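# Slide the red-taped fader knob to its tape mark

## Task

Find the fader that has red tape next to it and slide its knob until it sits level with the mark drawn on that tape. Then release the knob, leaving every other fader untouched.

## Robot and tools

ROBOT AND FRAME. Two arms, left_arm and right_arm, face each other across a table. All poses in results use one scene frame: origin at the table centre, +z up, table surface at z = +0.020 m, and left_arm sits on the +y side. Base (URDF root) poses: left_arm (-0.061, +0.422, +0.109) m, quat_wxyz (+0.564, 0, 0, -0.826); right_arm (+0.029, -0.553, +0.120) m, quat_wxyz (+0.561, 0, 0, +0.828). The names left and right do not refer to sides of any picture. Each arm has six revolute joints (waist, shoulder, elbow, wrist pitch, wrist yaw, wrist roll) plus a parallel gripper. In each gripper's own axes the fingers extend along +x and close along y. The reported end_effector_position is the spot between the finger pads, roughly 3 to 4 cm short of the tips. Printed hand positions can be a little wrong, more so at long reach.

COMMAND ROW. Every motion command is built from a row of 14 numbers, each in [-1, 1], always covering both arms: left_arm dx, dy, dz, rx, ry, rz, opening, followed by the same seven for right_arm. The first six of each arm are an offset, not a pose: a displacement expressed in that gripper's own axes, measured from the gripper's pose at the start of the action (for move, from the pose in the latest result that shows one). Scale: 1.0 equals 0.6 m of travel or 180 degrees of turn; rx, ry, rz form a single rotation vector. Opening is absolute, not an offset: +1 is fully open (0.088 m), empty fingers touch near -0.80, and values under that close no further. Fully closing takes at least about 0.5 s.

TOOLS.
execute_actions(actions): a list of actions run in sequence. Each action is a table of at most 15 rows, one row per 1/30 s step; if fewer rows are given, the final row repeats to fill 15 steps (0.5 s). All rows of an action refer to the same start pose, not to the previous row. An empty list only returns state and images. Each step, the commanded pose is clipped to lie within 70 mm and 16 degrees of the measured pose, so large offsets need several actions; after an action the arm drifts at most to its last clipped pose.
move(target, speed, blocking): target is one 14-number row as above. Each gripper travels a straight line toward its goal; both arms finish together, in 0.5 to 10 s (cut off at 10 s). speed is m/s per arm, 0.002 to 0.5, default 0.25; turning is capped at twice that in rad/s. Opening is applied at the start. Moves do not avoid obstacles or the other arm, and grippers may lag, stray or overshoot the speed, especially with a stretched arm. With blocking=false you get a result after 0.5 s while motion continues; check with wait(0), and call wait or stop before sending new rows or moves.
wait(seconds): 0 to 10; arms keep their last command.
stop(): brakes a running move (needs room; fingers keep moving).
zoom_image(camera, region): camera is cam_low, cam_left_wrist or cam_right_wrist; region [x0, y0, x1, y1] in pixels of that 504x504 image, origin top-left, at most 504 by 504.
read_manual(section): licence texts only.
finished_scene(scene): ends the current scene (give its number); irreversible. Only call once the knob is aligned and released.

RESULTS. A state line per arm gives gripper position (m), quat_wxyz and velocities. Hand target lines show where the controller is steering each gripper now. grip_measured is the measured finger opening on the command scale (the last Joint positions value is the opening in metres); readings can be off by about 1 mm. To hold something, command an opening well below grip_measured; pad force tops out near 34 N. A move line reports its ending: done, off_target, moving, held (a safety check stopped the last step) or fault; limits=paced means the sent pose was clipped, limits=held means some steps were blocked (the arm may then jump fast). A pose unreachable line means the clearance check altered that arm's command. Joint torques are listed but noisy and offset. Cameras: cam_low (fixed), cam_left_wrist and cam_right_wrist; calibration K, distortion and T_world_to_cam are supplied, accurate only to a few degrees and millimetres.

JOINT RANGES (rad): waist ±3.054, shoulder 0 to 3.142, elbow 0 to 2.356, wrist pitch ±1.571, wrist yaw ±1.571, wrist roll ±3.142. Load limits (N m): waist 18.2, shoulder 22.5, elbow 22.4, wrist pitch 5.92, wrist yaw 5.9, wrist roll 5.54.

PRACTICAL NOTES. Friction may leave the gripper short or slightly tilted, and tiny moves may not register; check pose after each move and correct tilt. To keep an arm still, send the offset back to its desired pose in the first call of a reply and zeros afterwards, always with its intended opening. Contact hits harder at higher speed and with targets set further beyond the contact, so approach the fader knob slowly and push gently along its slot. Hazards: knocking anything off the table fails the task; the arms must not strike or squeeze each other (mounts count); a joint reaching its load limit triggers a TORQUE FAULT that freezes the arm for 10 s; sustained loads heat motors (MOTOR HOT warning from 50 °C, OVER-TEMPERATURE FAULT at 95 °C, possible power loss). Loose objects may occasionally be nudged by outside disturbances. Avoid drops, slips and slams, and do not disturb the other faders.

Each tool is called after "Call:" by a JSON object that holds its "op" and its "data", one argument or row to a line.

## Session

Call:
{"op": "execute_actions", "data": {
  "actions": []
}}

Scene clock: 0.00 s.
left_arm: end_effector_position=(-0.1727, +0.1270, +0.4337) grip_measured=+0.844 end_effector_quat_wxyz=(+0.570, -0.022, -0.017, -0.821) end_effector_velocity=(+0.000, +0.000, -0.005) end_effector_angular_velocity=(+0.023, -0.001, +0.004) | right_arm: end_effector_position=(+0.3508, -0.4120, +0.3454) grip_measured=+0.830 end_effector_quat_wxyz=(+0.903, -0.268, -0.147, +0.301) end_effector_velocity=(-0.000, +0.000, -0.005) end_effector_angular_velocity=(-0.000, +0.026, +0.006)
Joint positions: left_arm=[ 0.007  0.851  0.651  0.256 -0.008  0.004  0.08 ] | right_arm=[-1.724  1.276  0.379  1.013 -0.447 -0.564  0.08 ]
Joint velocities: left_arm=[-0.002 -0.002 -0.002 -0.022 -0.007 -0.007  0.   ] | right_arm=[-0.002 -0.002 -0.002 -0.022 -0.007  0.007 -0.   ]
Joint torques (N m, as the arm reports them, + toward a larger angle): no reading
Heat: left arm: hottest shoulder 32 °C (+0.0 °C/min); right arm: hottest elbow 33 °C (+0.0 °C/min).
Hand target (left_arm): -0.173, +0.127, +0.434; -0.570, +0.022, +0.017, +0.821
Hand target (right_arm): +0.351, -0.412, +0.345; +0.903, -0.268, -0.147, +0.301
camera_calibration (this result's frames):
cam_left_wrist: T_world_to_cam=[[-0.925682, 0.378235, 0.00708462, -0.205953], [0.114308, 0.297507, -0.947852, 0.420001], [-0.360619, -0.8766, -0.318632, 0.260758], [0, 0, 0, 1]] pos_world=[-0.144622, 0.181526, 0.482644]
cam_right_wrist: T_world_to_cam=[[0.421514, -0.728964, 0.539386, -0.636586], [0.14489, -0.533028, -0.833599, 0.0492032], [0.895172, 0.429526, -0.119059, -0.0179577], [0, 0, 0, 1]] pos_world=[0.277276, -0.430108, 0.382243]

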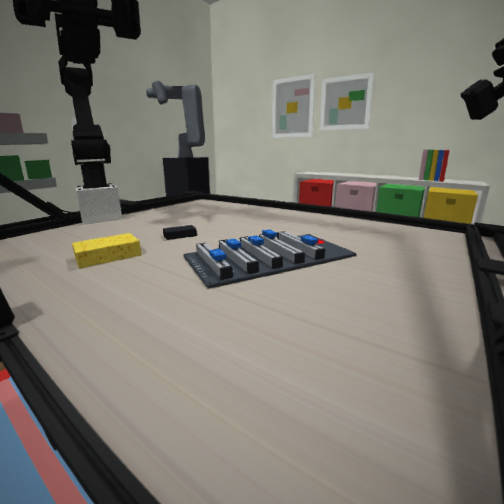

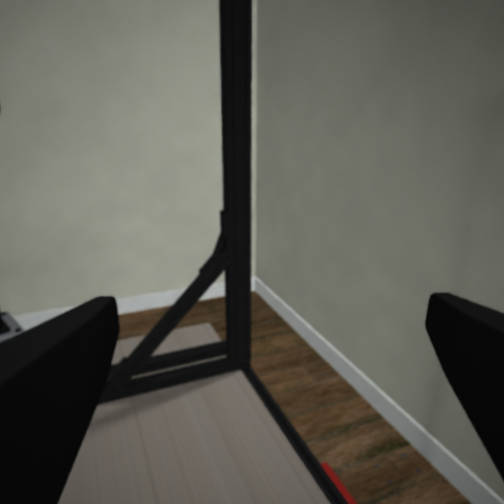

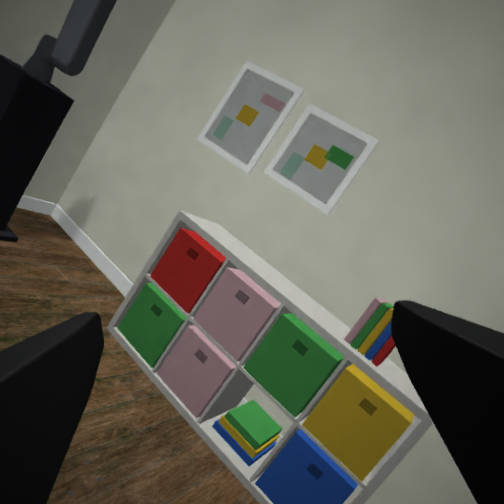

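Call:
{"op": "move", "data": {
  "target": [0,0,0,0,0,0,0.84,-0.245,0.705,0.19,0.411,0.57,-0.156,0.2]
}}

Scene clock: 6.00 s.
left_arm: end_effector_position=(-0.1727, +0.1270, +0.4337) grip_measured=+0.840 end_effector_quat_wxyz=(+0.570, -0.022, -0.017, -0.821) end_effector_velocity=(+0.000, -0.001, -0.007) end_effector_angular_velocity=(+0.028, -0.002, +0.004) | right_arm: end_effector_position=(-0.0045, -0.1745, +0.1831) grip_measured=+0.200 end_effector_quat_wxyz=(+0.686, +0.170, +0.688, -0.166) end_effector_velocity=(+0.002, +0.004, +0.003) end_effector_angular_velocity=(+0.018, -0.006, -0.010)
Joint positions: left_arm=[ 0.007  0.851  0.651  0.256 -0.008  0.004  0.08 ] | right_arm=[-0.291  2.016  1.534 -1.083 -0.001  2.138  0.049]
Joint velocities: left_arm=[-0.002  0.002 -0.002 -0.022 -0.007 -0.007 -0.   ] | right_arm=[-0.002 -0.002  0.007  0.007  0.007  0.007  0.   ]
Joint torques (N m, as the arm reports them, + toward a larger angle): left_arm=[ 0.1  -2.47  7.41  1.97 -0.03  0.02] | right_arm=[ 0.15 -8.52  6.96  0.18 -0.04  0.18]
Heat: left arm: hottest elbow 33 °C (+10.0 °C/min); right arm: hottest elbow 34 °C (+10.0 °C/min).
Hand target (left_arm): -0.173, +0.127, +0.434; -0.570, +0.022, +0.017, +0.821
Hand target (right_arm): -0.006, -0.172, +0.179; +0.685, +0.169, +0.688, -0.170
Off the commanded pose (left_arm): 0.000 m, 0 deg.
Off the commanded pose (right_arm): 0.005 m, 1 deg.
move: done
camera_calibration (this result's frames):
cam_left_wrist: T_world_to_cam=[[-0.925682, 0.378235, 0.00708462, -0.205953], [0.114308, 0.297507, -0.947852, 0.420001], [-0.360619, -0.8766, -0.318632, 0.260758], [0, 0, 0, 1]] pos_world=[-0.144622, 0.181526, 0.482644]
cam_right_wrist: T_world_to_cam=[[-0.486954, -0.870926, 0.0660658, -0.168266], [-0.819553, 0.481762, 0.310223, 0.0552965], [-0.302009, 0.0969198, -0.948365, 0.267136], [0, 0, 0, 1]] pos_world=[0.0440581, -0.199078, 0.247305]

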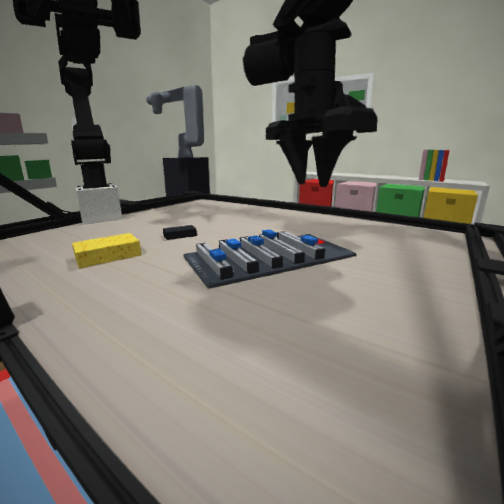

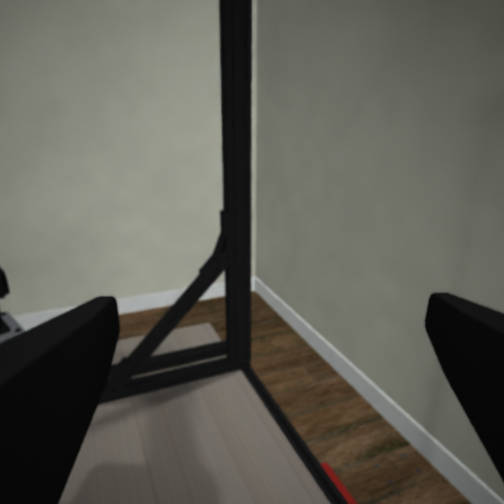

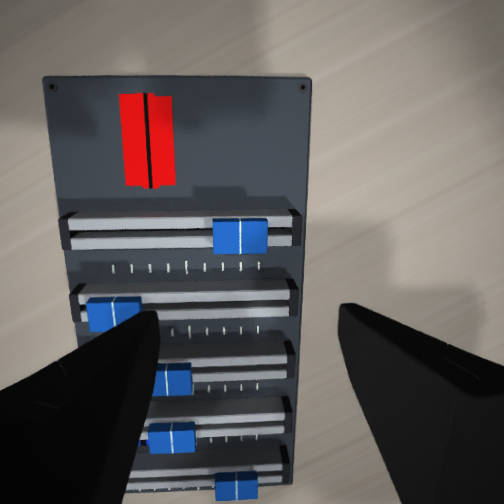

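Call:
{"op": "move", "data": {
  "target": [0,0,0,0,0,0,0.84,0.135,-0.005,-0.003,0.012,0,0,0.2]
}}

Scene clock: 7.47 s.
left_arm: end_effector_position=(-0.1727, +0.1270, +0.4337) grip_measured=+0.840 end_effector_quat_wxyz=(+0.570, -0.022, -0.017, -0.821) end_effector_velocity=(+0.001, +0.001, +0.003) end_effector_angular_velocity=(-0.014, -0.002, +0.005) | right_arm: end_effector_position=(-0.0068, -0.1726, +0.1086) grip_measured=+0.200 end_effector_quat_wxyz=(+0.680, +0.187, +0.688, -0.172) end_effector_velocity=(+0.004, -0.003, +0.001) end_effector_angular_velocity=(-0.016, -0.009, -0.000)
Joint positions: left_arm=[ 0.007  0.851  0.651  0.256 -0.008  0.004  0.08 ] | right_arm=[-0.286  2.113  1.365 -0.799 -0.002  2.177  0.049]
Joint velocities: left_arm=[-0.002 -0.002  0.002  0.007 -0.007  0.007  0.   ] | right_arm=[-0.007 -0.002  0.002 -0.022  0.007 -0.007 -0.   ]
Joint torques (N m, as the arm reports them, + toward a larger angle): left_arm=[-0.01 -2.54  7.31  2.04  0.01  0.01] | right_arm=[ 0.2  -9.26  4.77  0.24  0.07  0.18]
Heat: left arm: hottest elbow 33 °C (+8.0 °C/min); right arm: hottest elbow 34 °C (+8.0 °C/min).
Hand target (left_arm): -0.173, +0.127, +0.434; -0.570, +0.022, +0.017, +0.821
Hand target (right_arm): -0.007, -0.176, +0.102; +0.682, +0.182, +0.685, -0.179
Off the commanded pose (left_arm): 0.000 m, 0 deg.
Off the commanded pose (right_arm): 0.007 m, 1 deg.
move: done
camera_calibration (this result's frames):
cam_left_wrist: T_world_to_cam=[[-0.925682, 0.378235, 0.00708462, -0.205953], [0.114308, 0.297507, -0.947852, 0.420001], [-0.360619, -0.8766, -0.318632, 0.260758], [0, 0, 0, 1]] pos_world=[-0.144622, 0.181526, 0.482644]
cam_right_wrist: T_world_to_cam=[[-0.51574, -0.855166, 0.0519926, -0.158795], [-0.802079, 0.503273, 0.321536, 0.0781729], [-0.301133, 0.124127, -0.945469, 0.200059], [0, 0, 0, 1]] pos_world=[0.0410487, -0.199971, 0.172271]

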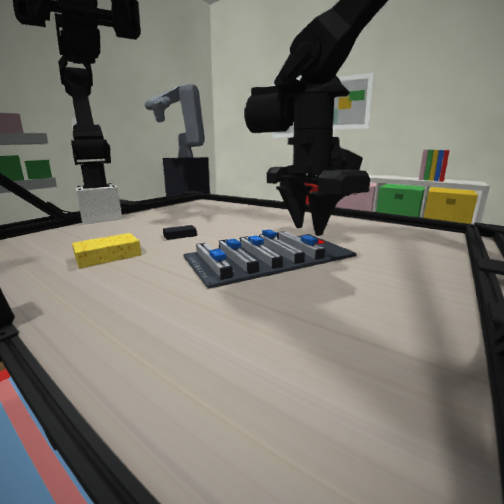

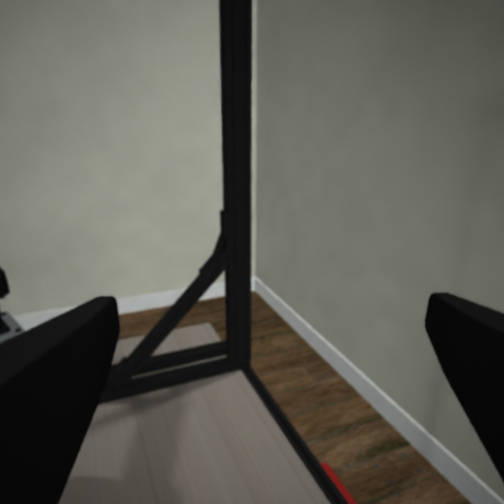

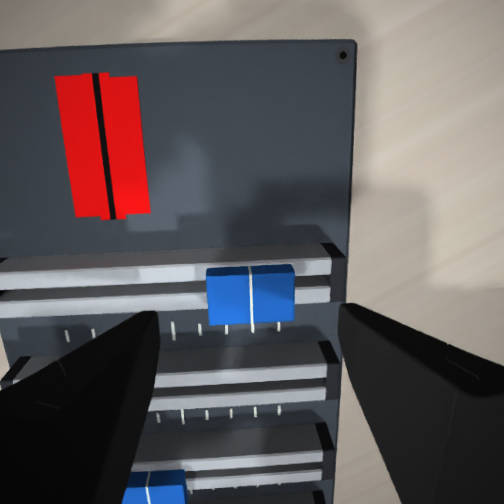

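Call:
{"op": "move", "data": {
  "target": [0,0,0,0,0,0,0.84,0.047,-0.008,0,0,0,0,0.1],
  "speed": 0.08
}}

Call:
{"op": "move", "data": {
  "target": [0,0,0,0,0,0,0.84,0.004,0.075,0,0,0,0,-0.15],
  "speed": 0.05
}}

Scene clock: 9.00 s.
left_arm: end_effector_position=(-0.1727, +0.1270, +0.4337) grip_measured=+0.840 end_effector_quat_wxyz=(+0.570, -0.022, -0.017, -0.821) end_effector_velocity=(-0.001, +0.001, -0.001) end_effector_angular_velocity=(+0.000, +0.008, -0.000) | right_arm: end_effector_position=(-0.0086, -0.1705, +0.0889) grip_measured=+0.100 end_effector_quat_wxyz=(+0.677, +0.194, +0.691, -0.162) end_effector_velocity=(-0.000, -0.000, +0.001) end_effector_angular_velocity=(+0.005, +0.022, +0.001)
Joint positions: left_arm=[ 0.007  0.851  0.651  0.256 -0.008  0.004  0.08 ] | right_arm=[-0.282  2.142  1.32  -0.699 -0.002  2.177  0.044]
Joint velocities: left_arm=[-0.007 -0.002 -0.007  0.007 -0.007 -0.007 -0.   ] | right_arm=[-0.007 -0.007 -0.007  0.007 -0.022 -0.007 -0.   ]
Joint torques (N m, as the arm reports them, + toward a larger angle): left_arm=[-0.09 -2.56  7.35  2.    0.   -0.03] | right_arm=[ 0.18 -8.83  4.27  0.26  0.06  0.17]
Heat: left arm: hottest elbow 33 °C (+6.7 °C/min); right arm: hottest elbow 34 °C (+6.7 °C/min).
Hand target (left_arm): -0.173, +0.127, +0.434; -0.570, +0.022, +0.017, +0.821
Hand target (right_arm): -0.009, -0.176, +0.081; +0.680, +0.187, +0.688, -0.172
Off the commanded pose (left_arm): 0.000 m, 0 deg.
Off the commanded pose (right_arm): 0.010 m, 1 deg.
move: off_target (right_arm)
camera_calibration (this result's frames):
cam_left_wrist: T_world_to_cam=[[-0.925682, 0.378235, 0.00708462, -0.205953], [0.114308, 0.297507, -0.947852, 0.420001], [-0.360619, -0.8766, -0.318632, 0.260758], [0, 0, 0, 1]] pos_world=[-0.144622, 0.181526, 0.482644]
cam_right_wrist: T_world_to_cam=[[-0.512369, -0.858189, 0.0314571, -0.155532], [-0.803172, 0.491844, 0.336161, 0.078724], [-0.303962, 0.146973, -0.941279, 0.184074], [0, 0, 0, 1]] pos_world=[0.0394904, -0.19925, 0.151694]

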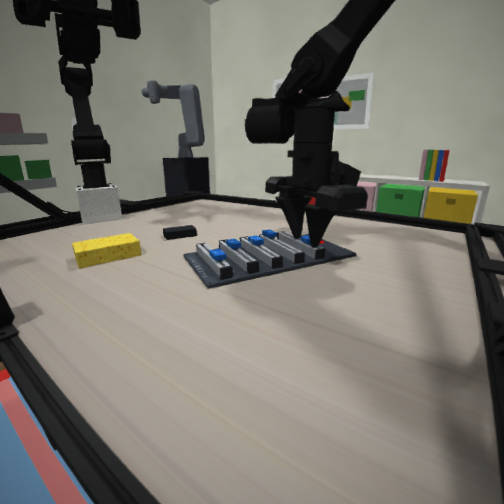

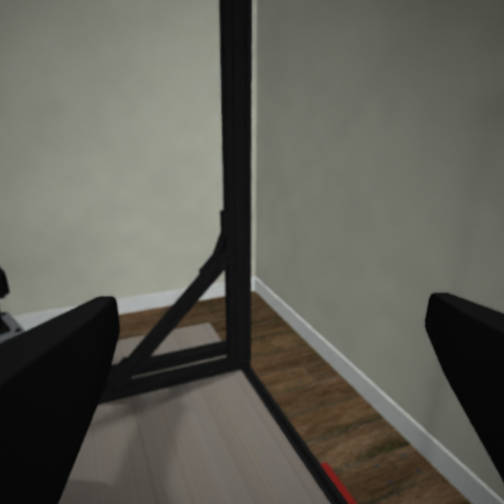

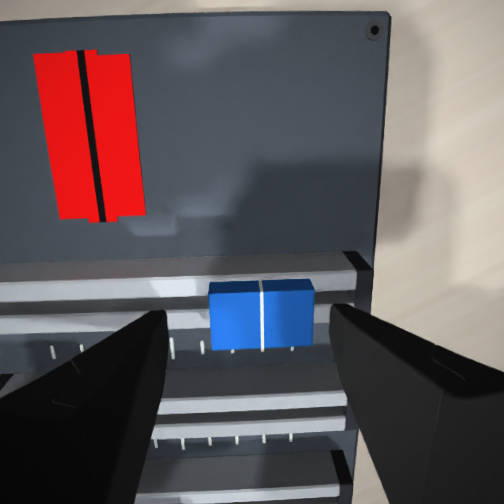

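Scene clock: 10.20 s.
left_arm: end_effector_position=(-0.1727, +0.1270, +0.4337) grip_measured=+0.840 end_effector_quat_wxyz=(+0.570, -0.022, -0.017, -0.821) end_effector_velocity=(-0.002, +0.000, -0.003) end_effector_angular_velocity=(+0.009, -0.012, -0.009) | right_arm: end_effector_position=(+0.0119, -0.1328, +0.0929) grip_measured=-0.149 end_effector_quat_wxyz=(+0.677, +0.198, +0.691, -0.161) end_effector_velocity=(+0.002, -0.004, -0.001) end_effector_angular_velocity=(-0.022, -0.009, +0.004)
Joint positions: left_arm=[ 0.007  0.851  0.651  0.256 -0.008  0.004  0.08 ] | right_arm=[-0.34   2.248  1.52  -0.787 -0.004  2.123  0.032]
Joint velocities: left_arm=[-0.002  0.002 -0.002 -0.007  0.007  0.007 -0.   ] | right_arm=[-0.002  0.002  0.002 -0.022  0.007 -0.007 -0.   ]
Joint torques (N m, as the arm reports them, + toward a larger angle): left_arm=[ 0.12 -2.65  7.39  2.02 -0.02 -0.03] | right_arm=[-0.33 -9.73  6.86  0.26  0.03 -0.2 ]
Heat: left arm: hottest elbow 33 °C (+5.9 °C/min); right arm: hottest elbow 35 °C (+11.8 °C/min).
Hand target (left_arm): -0.173, +0.127, +0.434; -0.570, +0.022, +0.017, +0.821
Hand target (right_arm): +0.013, -0.131, +0.088; +0.677, +0.194, +0.691, -0.162
Off the commanded pose (left_arm): 0.000 m, 0 deg.
Off the commanded pose (right_arm): 0.005 m, 0 deg.
move: done
camera_calibration (this result's frames):
cam_left_wrist: T_world_to_cam=[[-0.925682, 0.378235, 0.00708462, -0.205953], [0.114308, 0.297507, -0.947852, 0.420001], [-0.360619, -0.8766, -0.318632, 0.260758], [0, 0, 0, 1]] pos_world=[-0.144622, 0.181526, 0.482644]
cam_right_wrist: T_world_to_cam=[[-0.515335, -0.856608, 0.02555, -0.111983], [-0.801794, 0.492457, 0.338544, 0.0751934], [-0.302582, 0.153978, -0.940604, 0.189412], [0, 0, 0, 1]] pos_world=[0.0598936, -0.16212, 0.155567]

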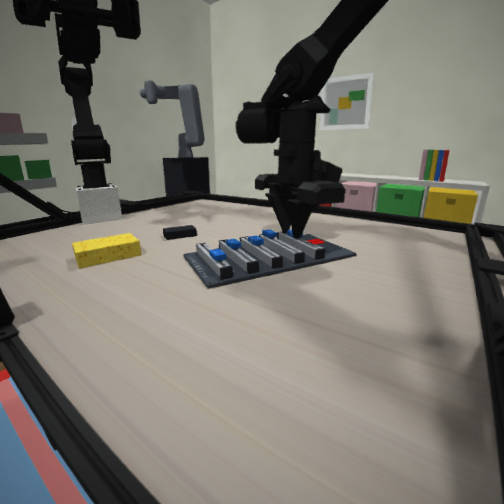

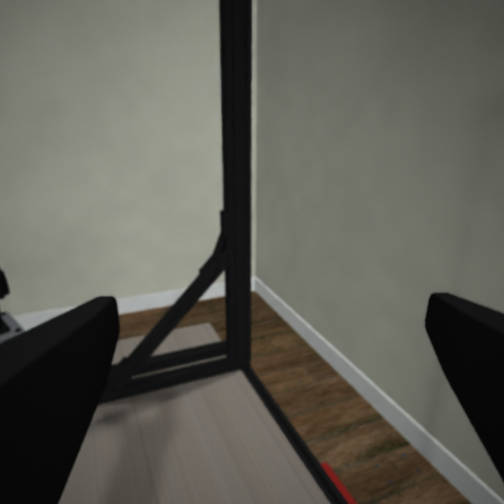

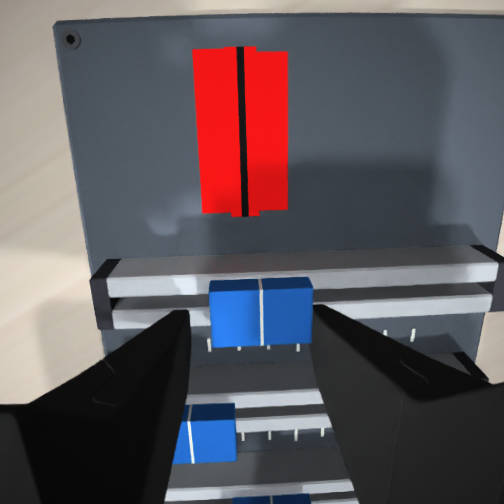

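Call:
{"op": "execute_actions", "data": {
  "actions": [
    [[0,0,0,0,0,0,0.84,0.011,0.009,0,0,0,0,-0.15]]
  ]
}}

Scene clock: 11.13 s.
left_arm: end_effector_position=(-0.1727, +0.1270, +0.4337) grip_measured=+0.840 end_effector_quat_wxyz=(+0.570, -0.022, -0.017, -0.821) end_effector_velocity=(-0.003, +0.001, -0.005) end_effector_angular_velocity=(+0.023, -0.001, -0.015) | right_arm: end_effector_position=(+0.0136, -0.1299, +0.0928) grip_measured=-0.149 end_effector_quat_wxyz=(+0.676, +0.200, +0.691, -0.160) end_effector_velocity=(-0.000, -0.000, +0.001) end_effector_angular_velocity=(-0.003, +0.007, +0.005)
Joint positions: left_arm=[ 0.007  0.851  0.651  0.256 -0.008  0.004  0.08 ] | right_arm=[-0.344  2.254  1.53  -0.786 -0.004  2.122  0.032]
Joint velocities: left_arm=[-0.007 -0.002 -0.002 -0.022  0.007 -0.007 -0.   ] | right_arm=[-0.002 -0.002  0.002 -0.007 -0.007 -0.007 -0.   ]
Joint torques (N m, as the arm reports them, + toward a larger angle): left_arm=[-0.01 -2.42  7.27  2.01  0.03 -0.02] | right_arm=[-0.25 -9.32  6.78  0.64  0.05 -0.18]
Heat: left arm: hottest elbow 33 °C (+5.4 °C/min); right arm: hottest elbow 35 °C (+10.8 °C/min).
Hand target (left_arm): -0.173, +0.127, +0.434; -0.570, +0.022, +0.017, +0.821
Hand target (right_arm): +0.014, -0.128, +0.087; +0.677, +0.198, +0.691, -0.161
Off the commanded pose (left_arm): 0.000 m, 0 deg.
Off the commanded pose (right_arm): 0.007 m, 0 deg.
camera_calibration (this result's frames):
cam_left_wrist: T_world_to_cam=[[-0.925682, 0.378235, 0.00708462, -0.205953], [0.114308, 0.297507, -0.947852, 0.420001], [-0.360619, -0.8766, -0.318632, 0.260758], [0, 0, 0, 1]] pos_world=[-0.144622, 0.181526, 0.482644]
cam_right_wrist: T_world_to_cam=[[-0.518271, -0.854949, 0.0213783, -0.10804], [-0.800053, 0.493522, 0.341103, 0.075036], [-0.302176, 0.15968, -0.939783, 0.190042], [0, 0, 0, 1]] pos_world=[0.0614651, -0.159746, 0.155313]

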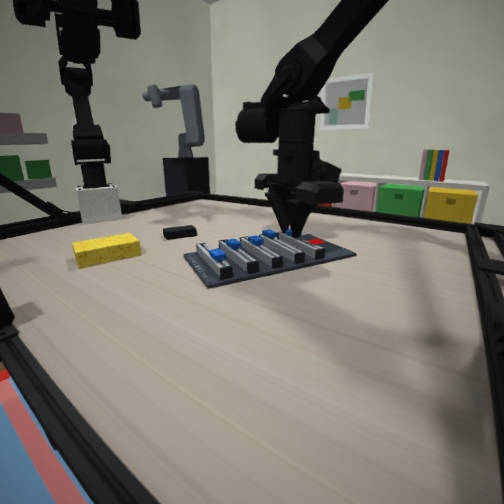

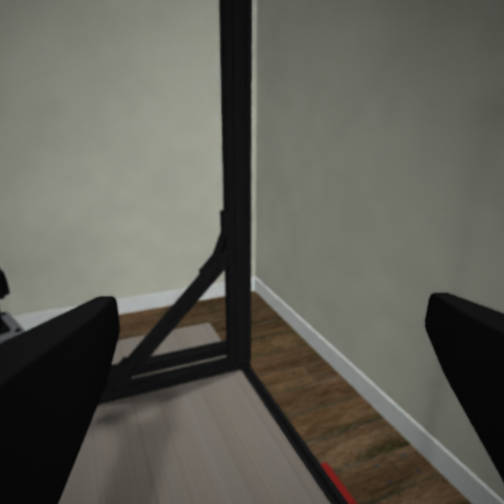

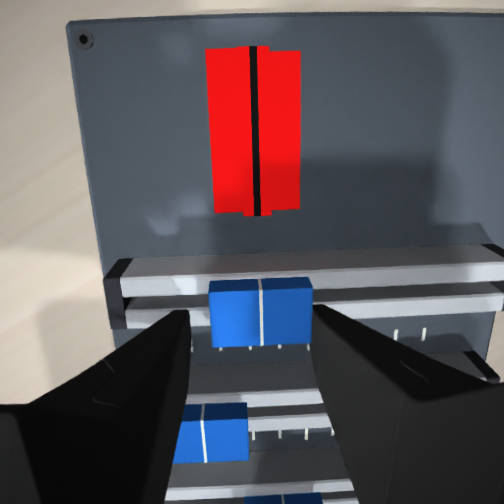

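Call:
{"op": "execute_actions", "data": {
  "actions": [
    [[0,0,0,0,0,0,0.84,0,0,0,0,0,0,0.4]],
    [[0,0,0,0,0,0,0.84,-0.05,0,0,0,0,0,0.4]]
  ]
}}

Scene clock: 12.83 s.
left_arm: end_effector_position=(-0.1727, +0.1270, +0.4337) grip_measured=+0.840 end_effector_quat_wxyz=(+0.570, -0.022, -0.017, -0.821) end_effector_velocity=(+0.004, -0.001, +0.001) end_effector_angular_velocity=(-0.004, +0.011, +0.024) | right_arm: end_effector_position=(+0.0136, -0.1328, +0.1200) grip_measured=+0.400 end_effector_quat_wxyz=(+0.676, +0.199, +0.691, -0.162) end_effector_velocity=(-0.004, -0.002, +0.000) end_effector_angular_velocity=(-0.008, +0.022, -0.004)
Joint positions: left_arm=[ 0.007  0.851  0.651  0.256 -0.008  0.004  0.08 ] | right_arm=[-0.344  2.202  1.561 -0.873 -0.004  2.122  0.059]
Joint velocities: left_arm=[ 0.002 -0.002 -0.002  0.007 -0.022 -0.007 -0.   ] | right_arm=[ 0.002 -0.002 -0.002 -0.007 -0.022  0.007 -0.   ]
Joint torques (N m, as the arm reports them, + toward a larger angle): left_arm=[-0.06 -2.55  7.31  2.   -0.01  0.01] | right_arm=[ -0.02 -12.18   6.4    0.06   0.06   0.  ]
Heat: left arm: hottest elbow 33 °C (+4.7 °C/min); right arm: hottest elbow 35 °C (+9.4 °C/min).
Hand target (left_arm): -0.173, +0.127, +0.434; -0.570, +0.022, +0.017, +0.821
Hand target (right_arm): +0.014, -0.131, +0.123; +0.676, +0.201, +0.691, -0.159
Off the commanded pose (left_arm): 0.000 m, 0 deg.
Off the commanded pose (right_arm): 0.003 m, 0 deg.
camera_calibration (this result's frames):
cam_left_wrist: T_world_to_cam=[[-0.925682, 0.378235, 0.00708462, -0.205953], [0.114308, 0.297507, -0.947852, 0.420001], [-0.360619, -0.8766, -0.318632, 0.260758], [0, 0, 0, 1]] pos_world=[-0.144622, 0.181526, 0.482644]
cam_right_wrist: T_world_to_cam=[[-0.518247, -0.854853, 0.0254142, -0.111541], [-0.79999, 0.495065, 0.33901, 0.0676851], [-0.302385, 0.15536, -0.94044, 0.215561], [0, 0, 0, 1]] pos_world=[0.0615244, -0.162349, 0.182611]

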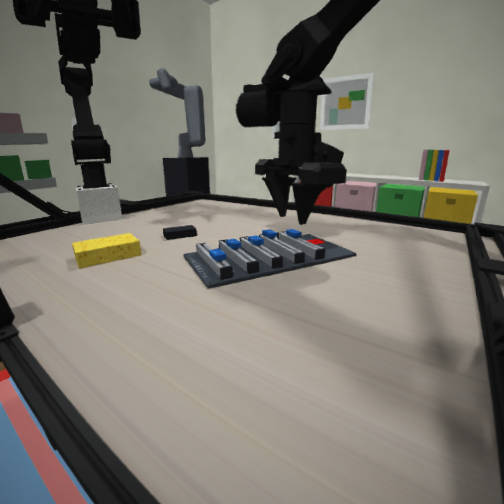

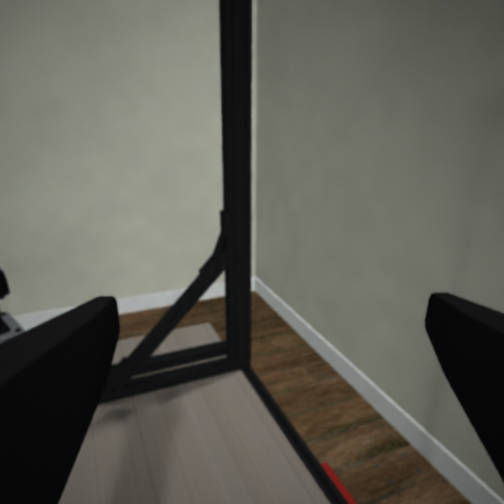

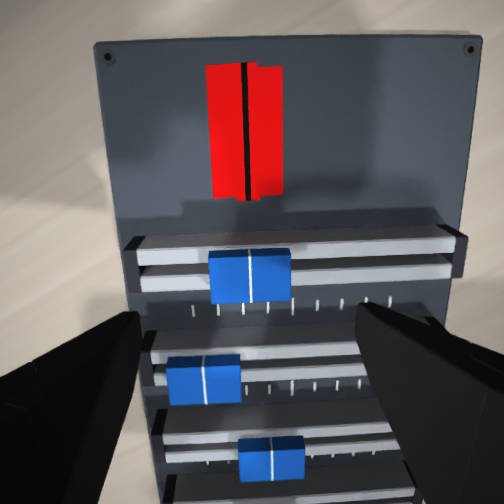

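Call:
{"op": "finished_scene", "data": {
  "scene": 2
}}

The scene is finished: the task was done.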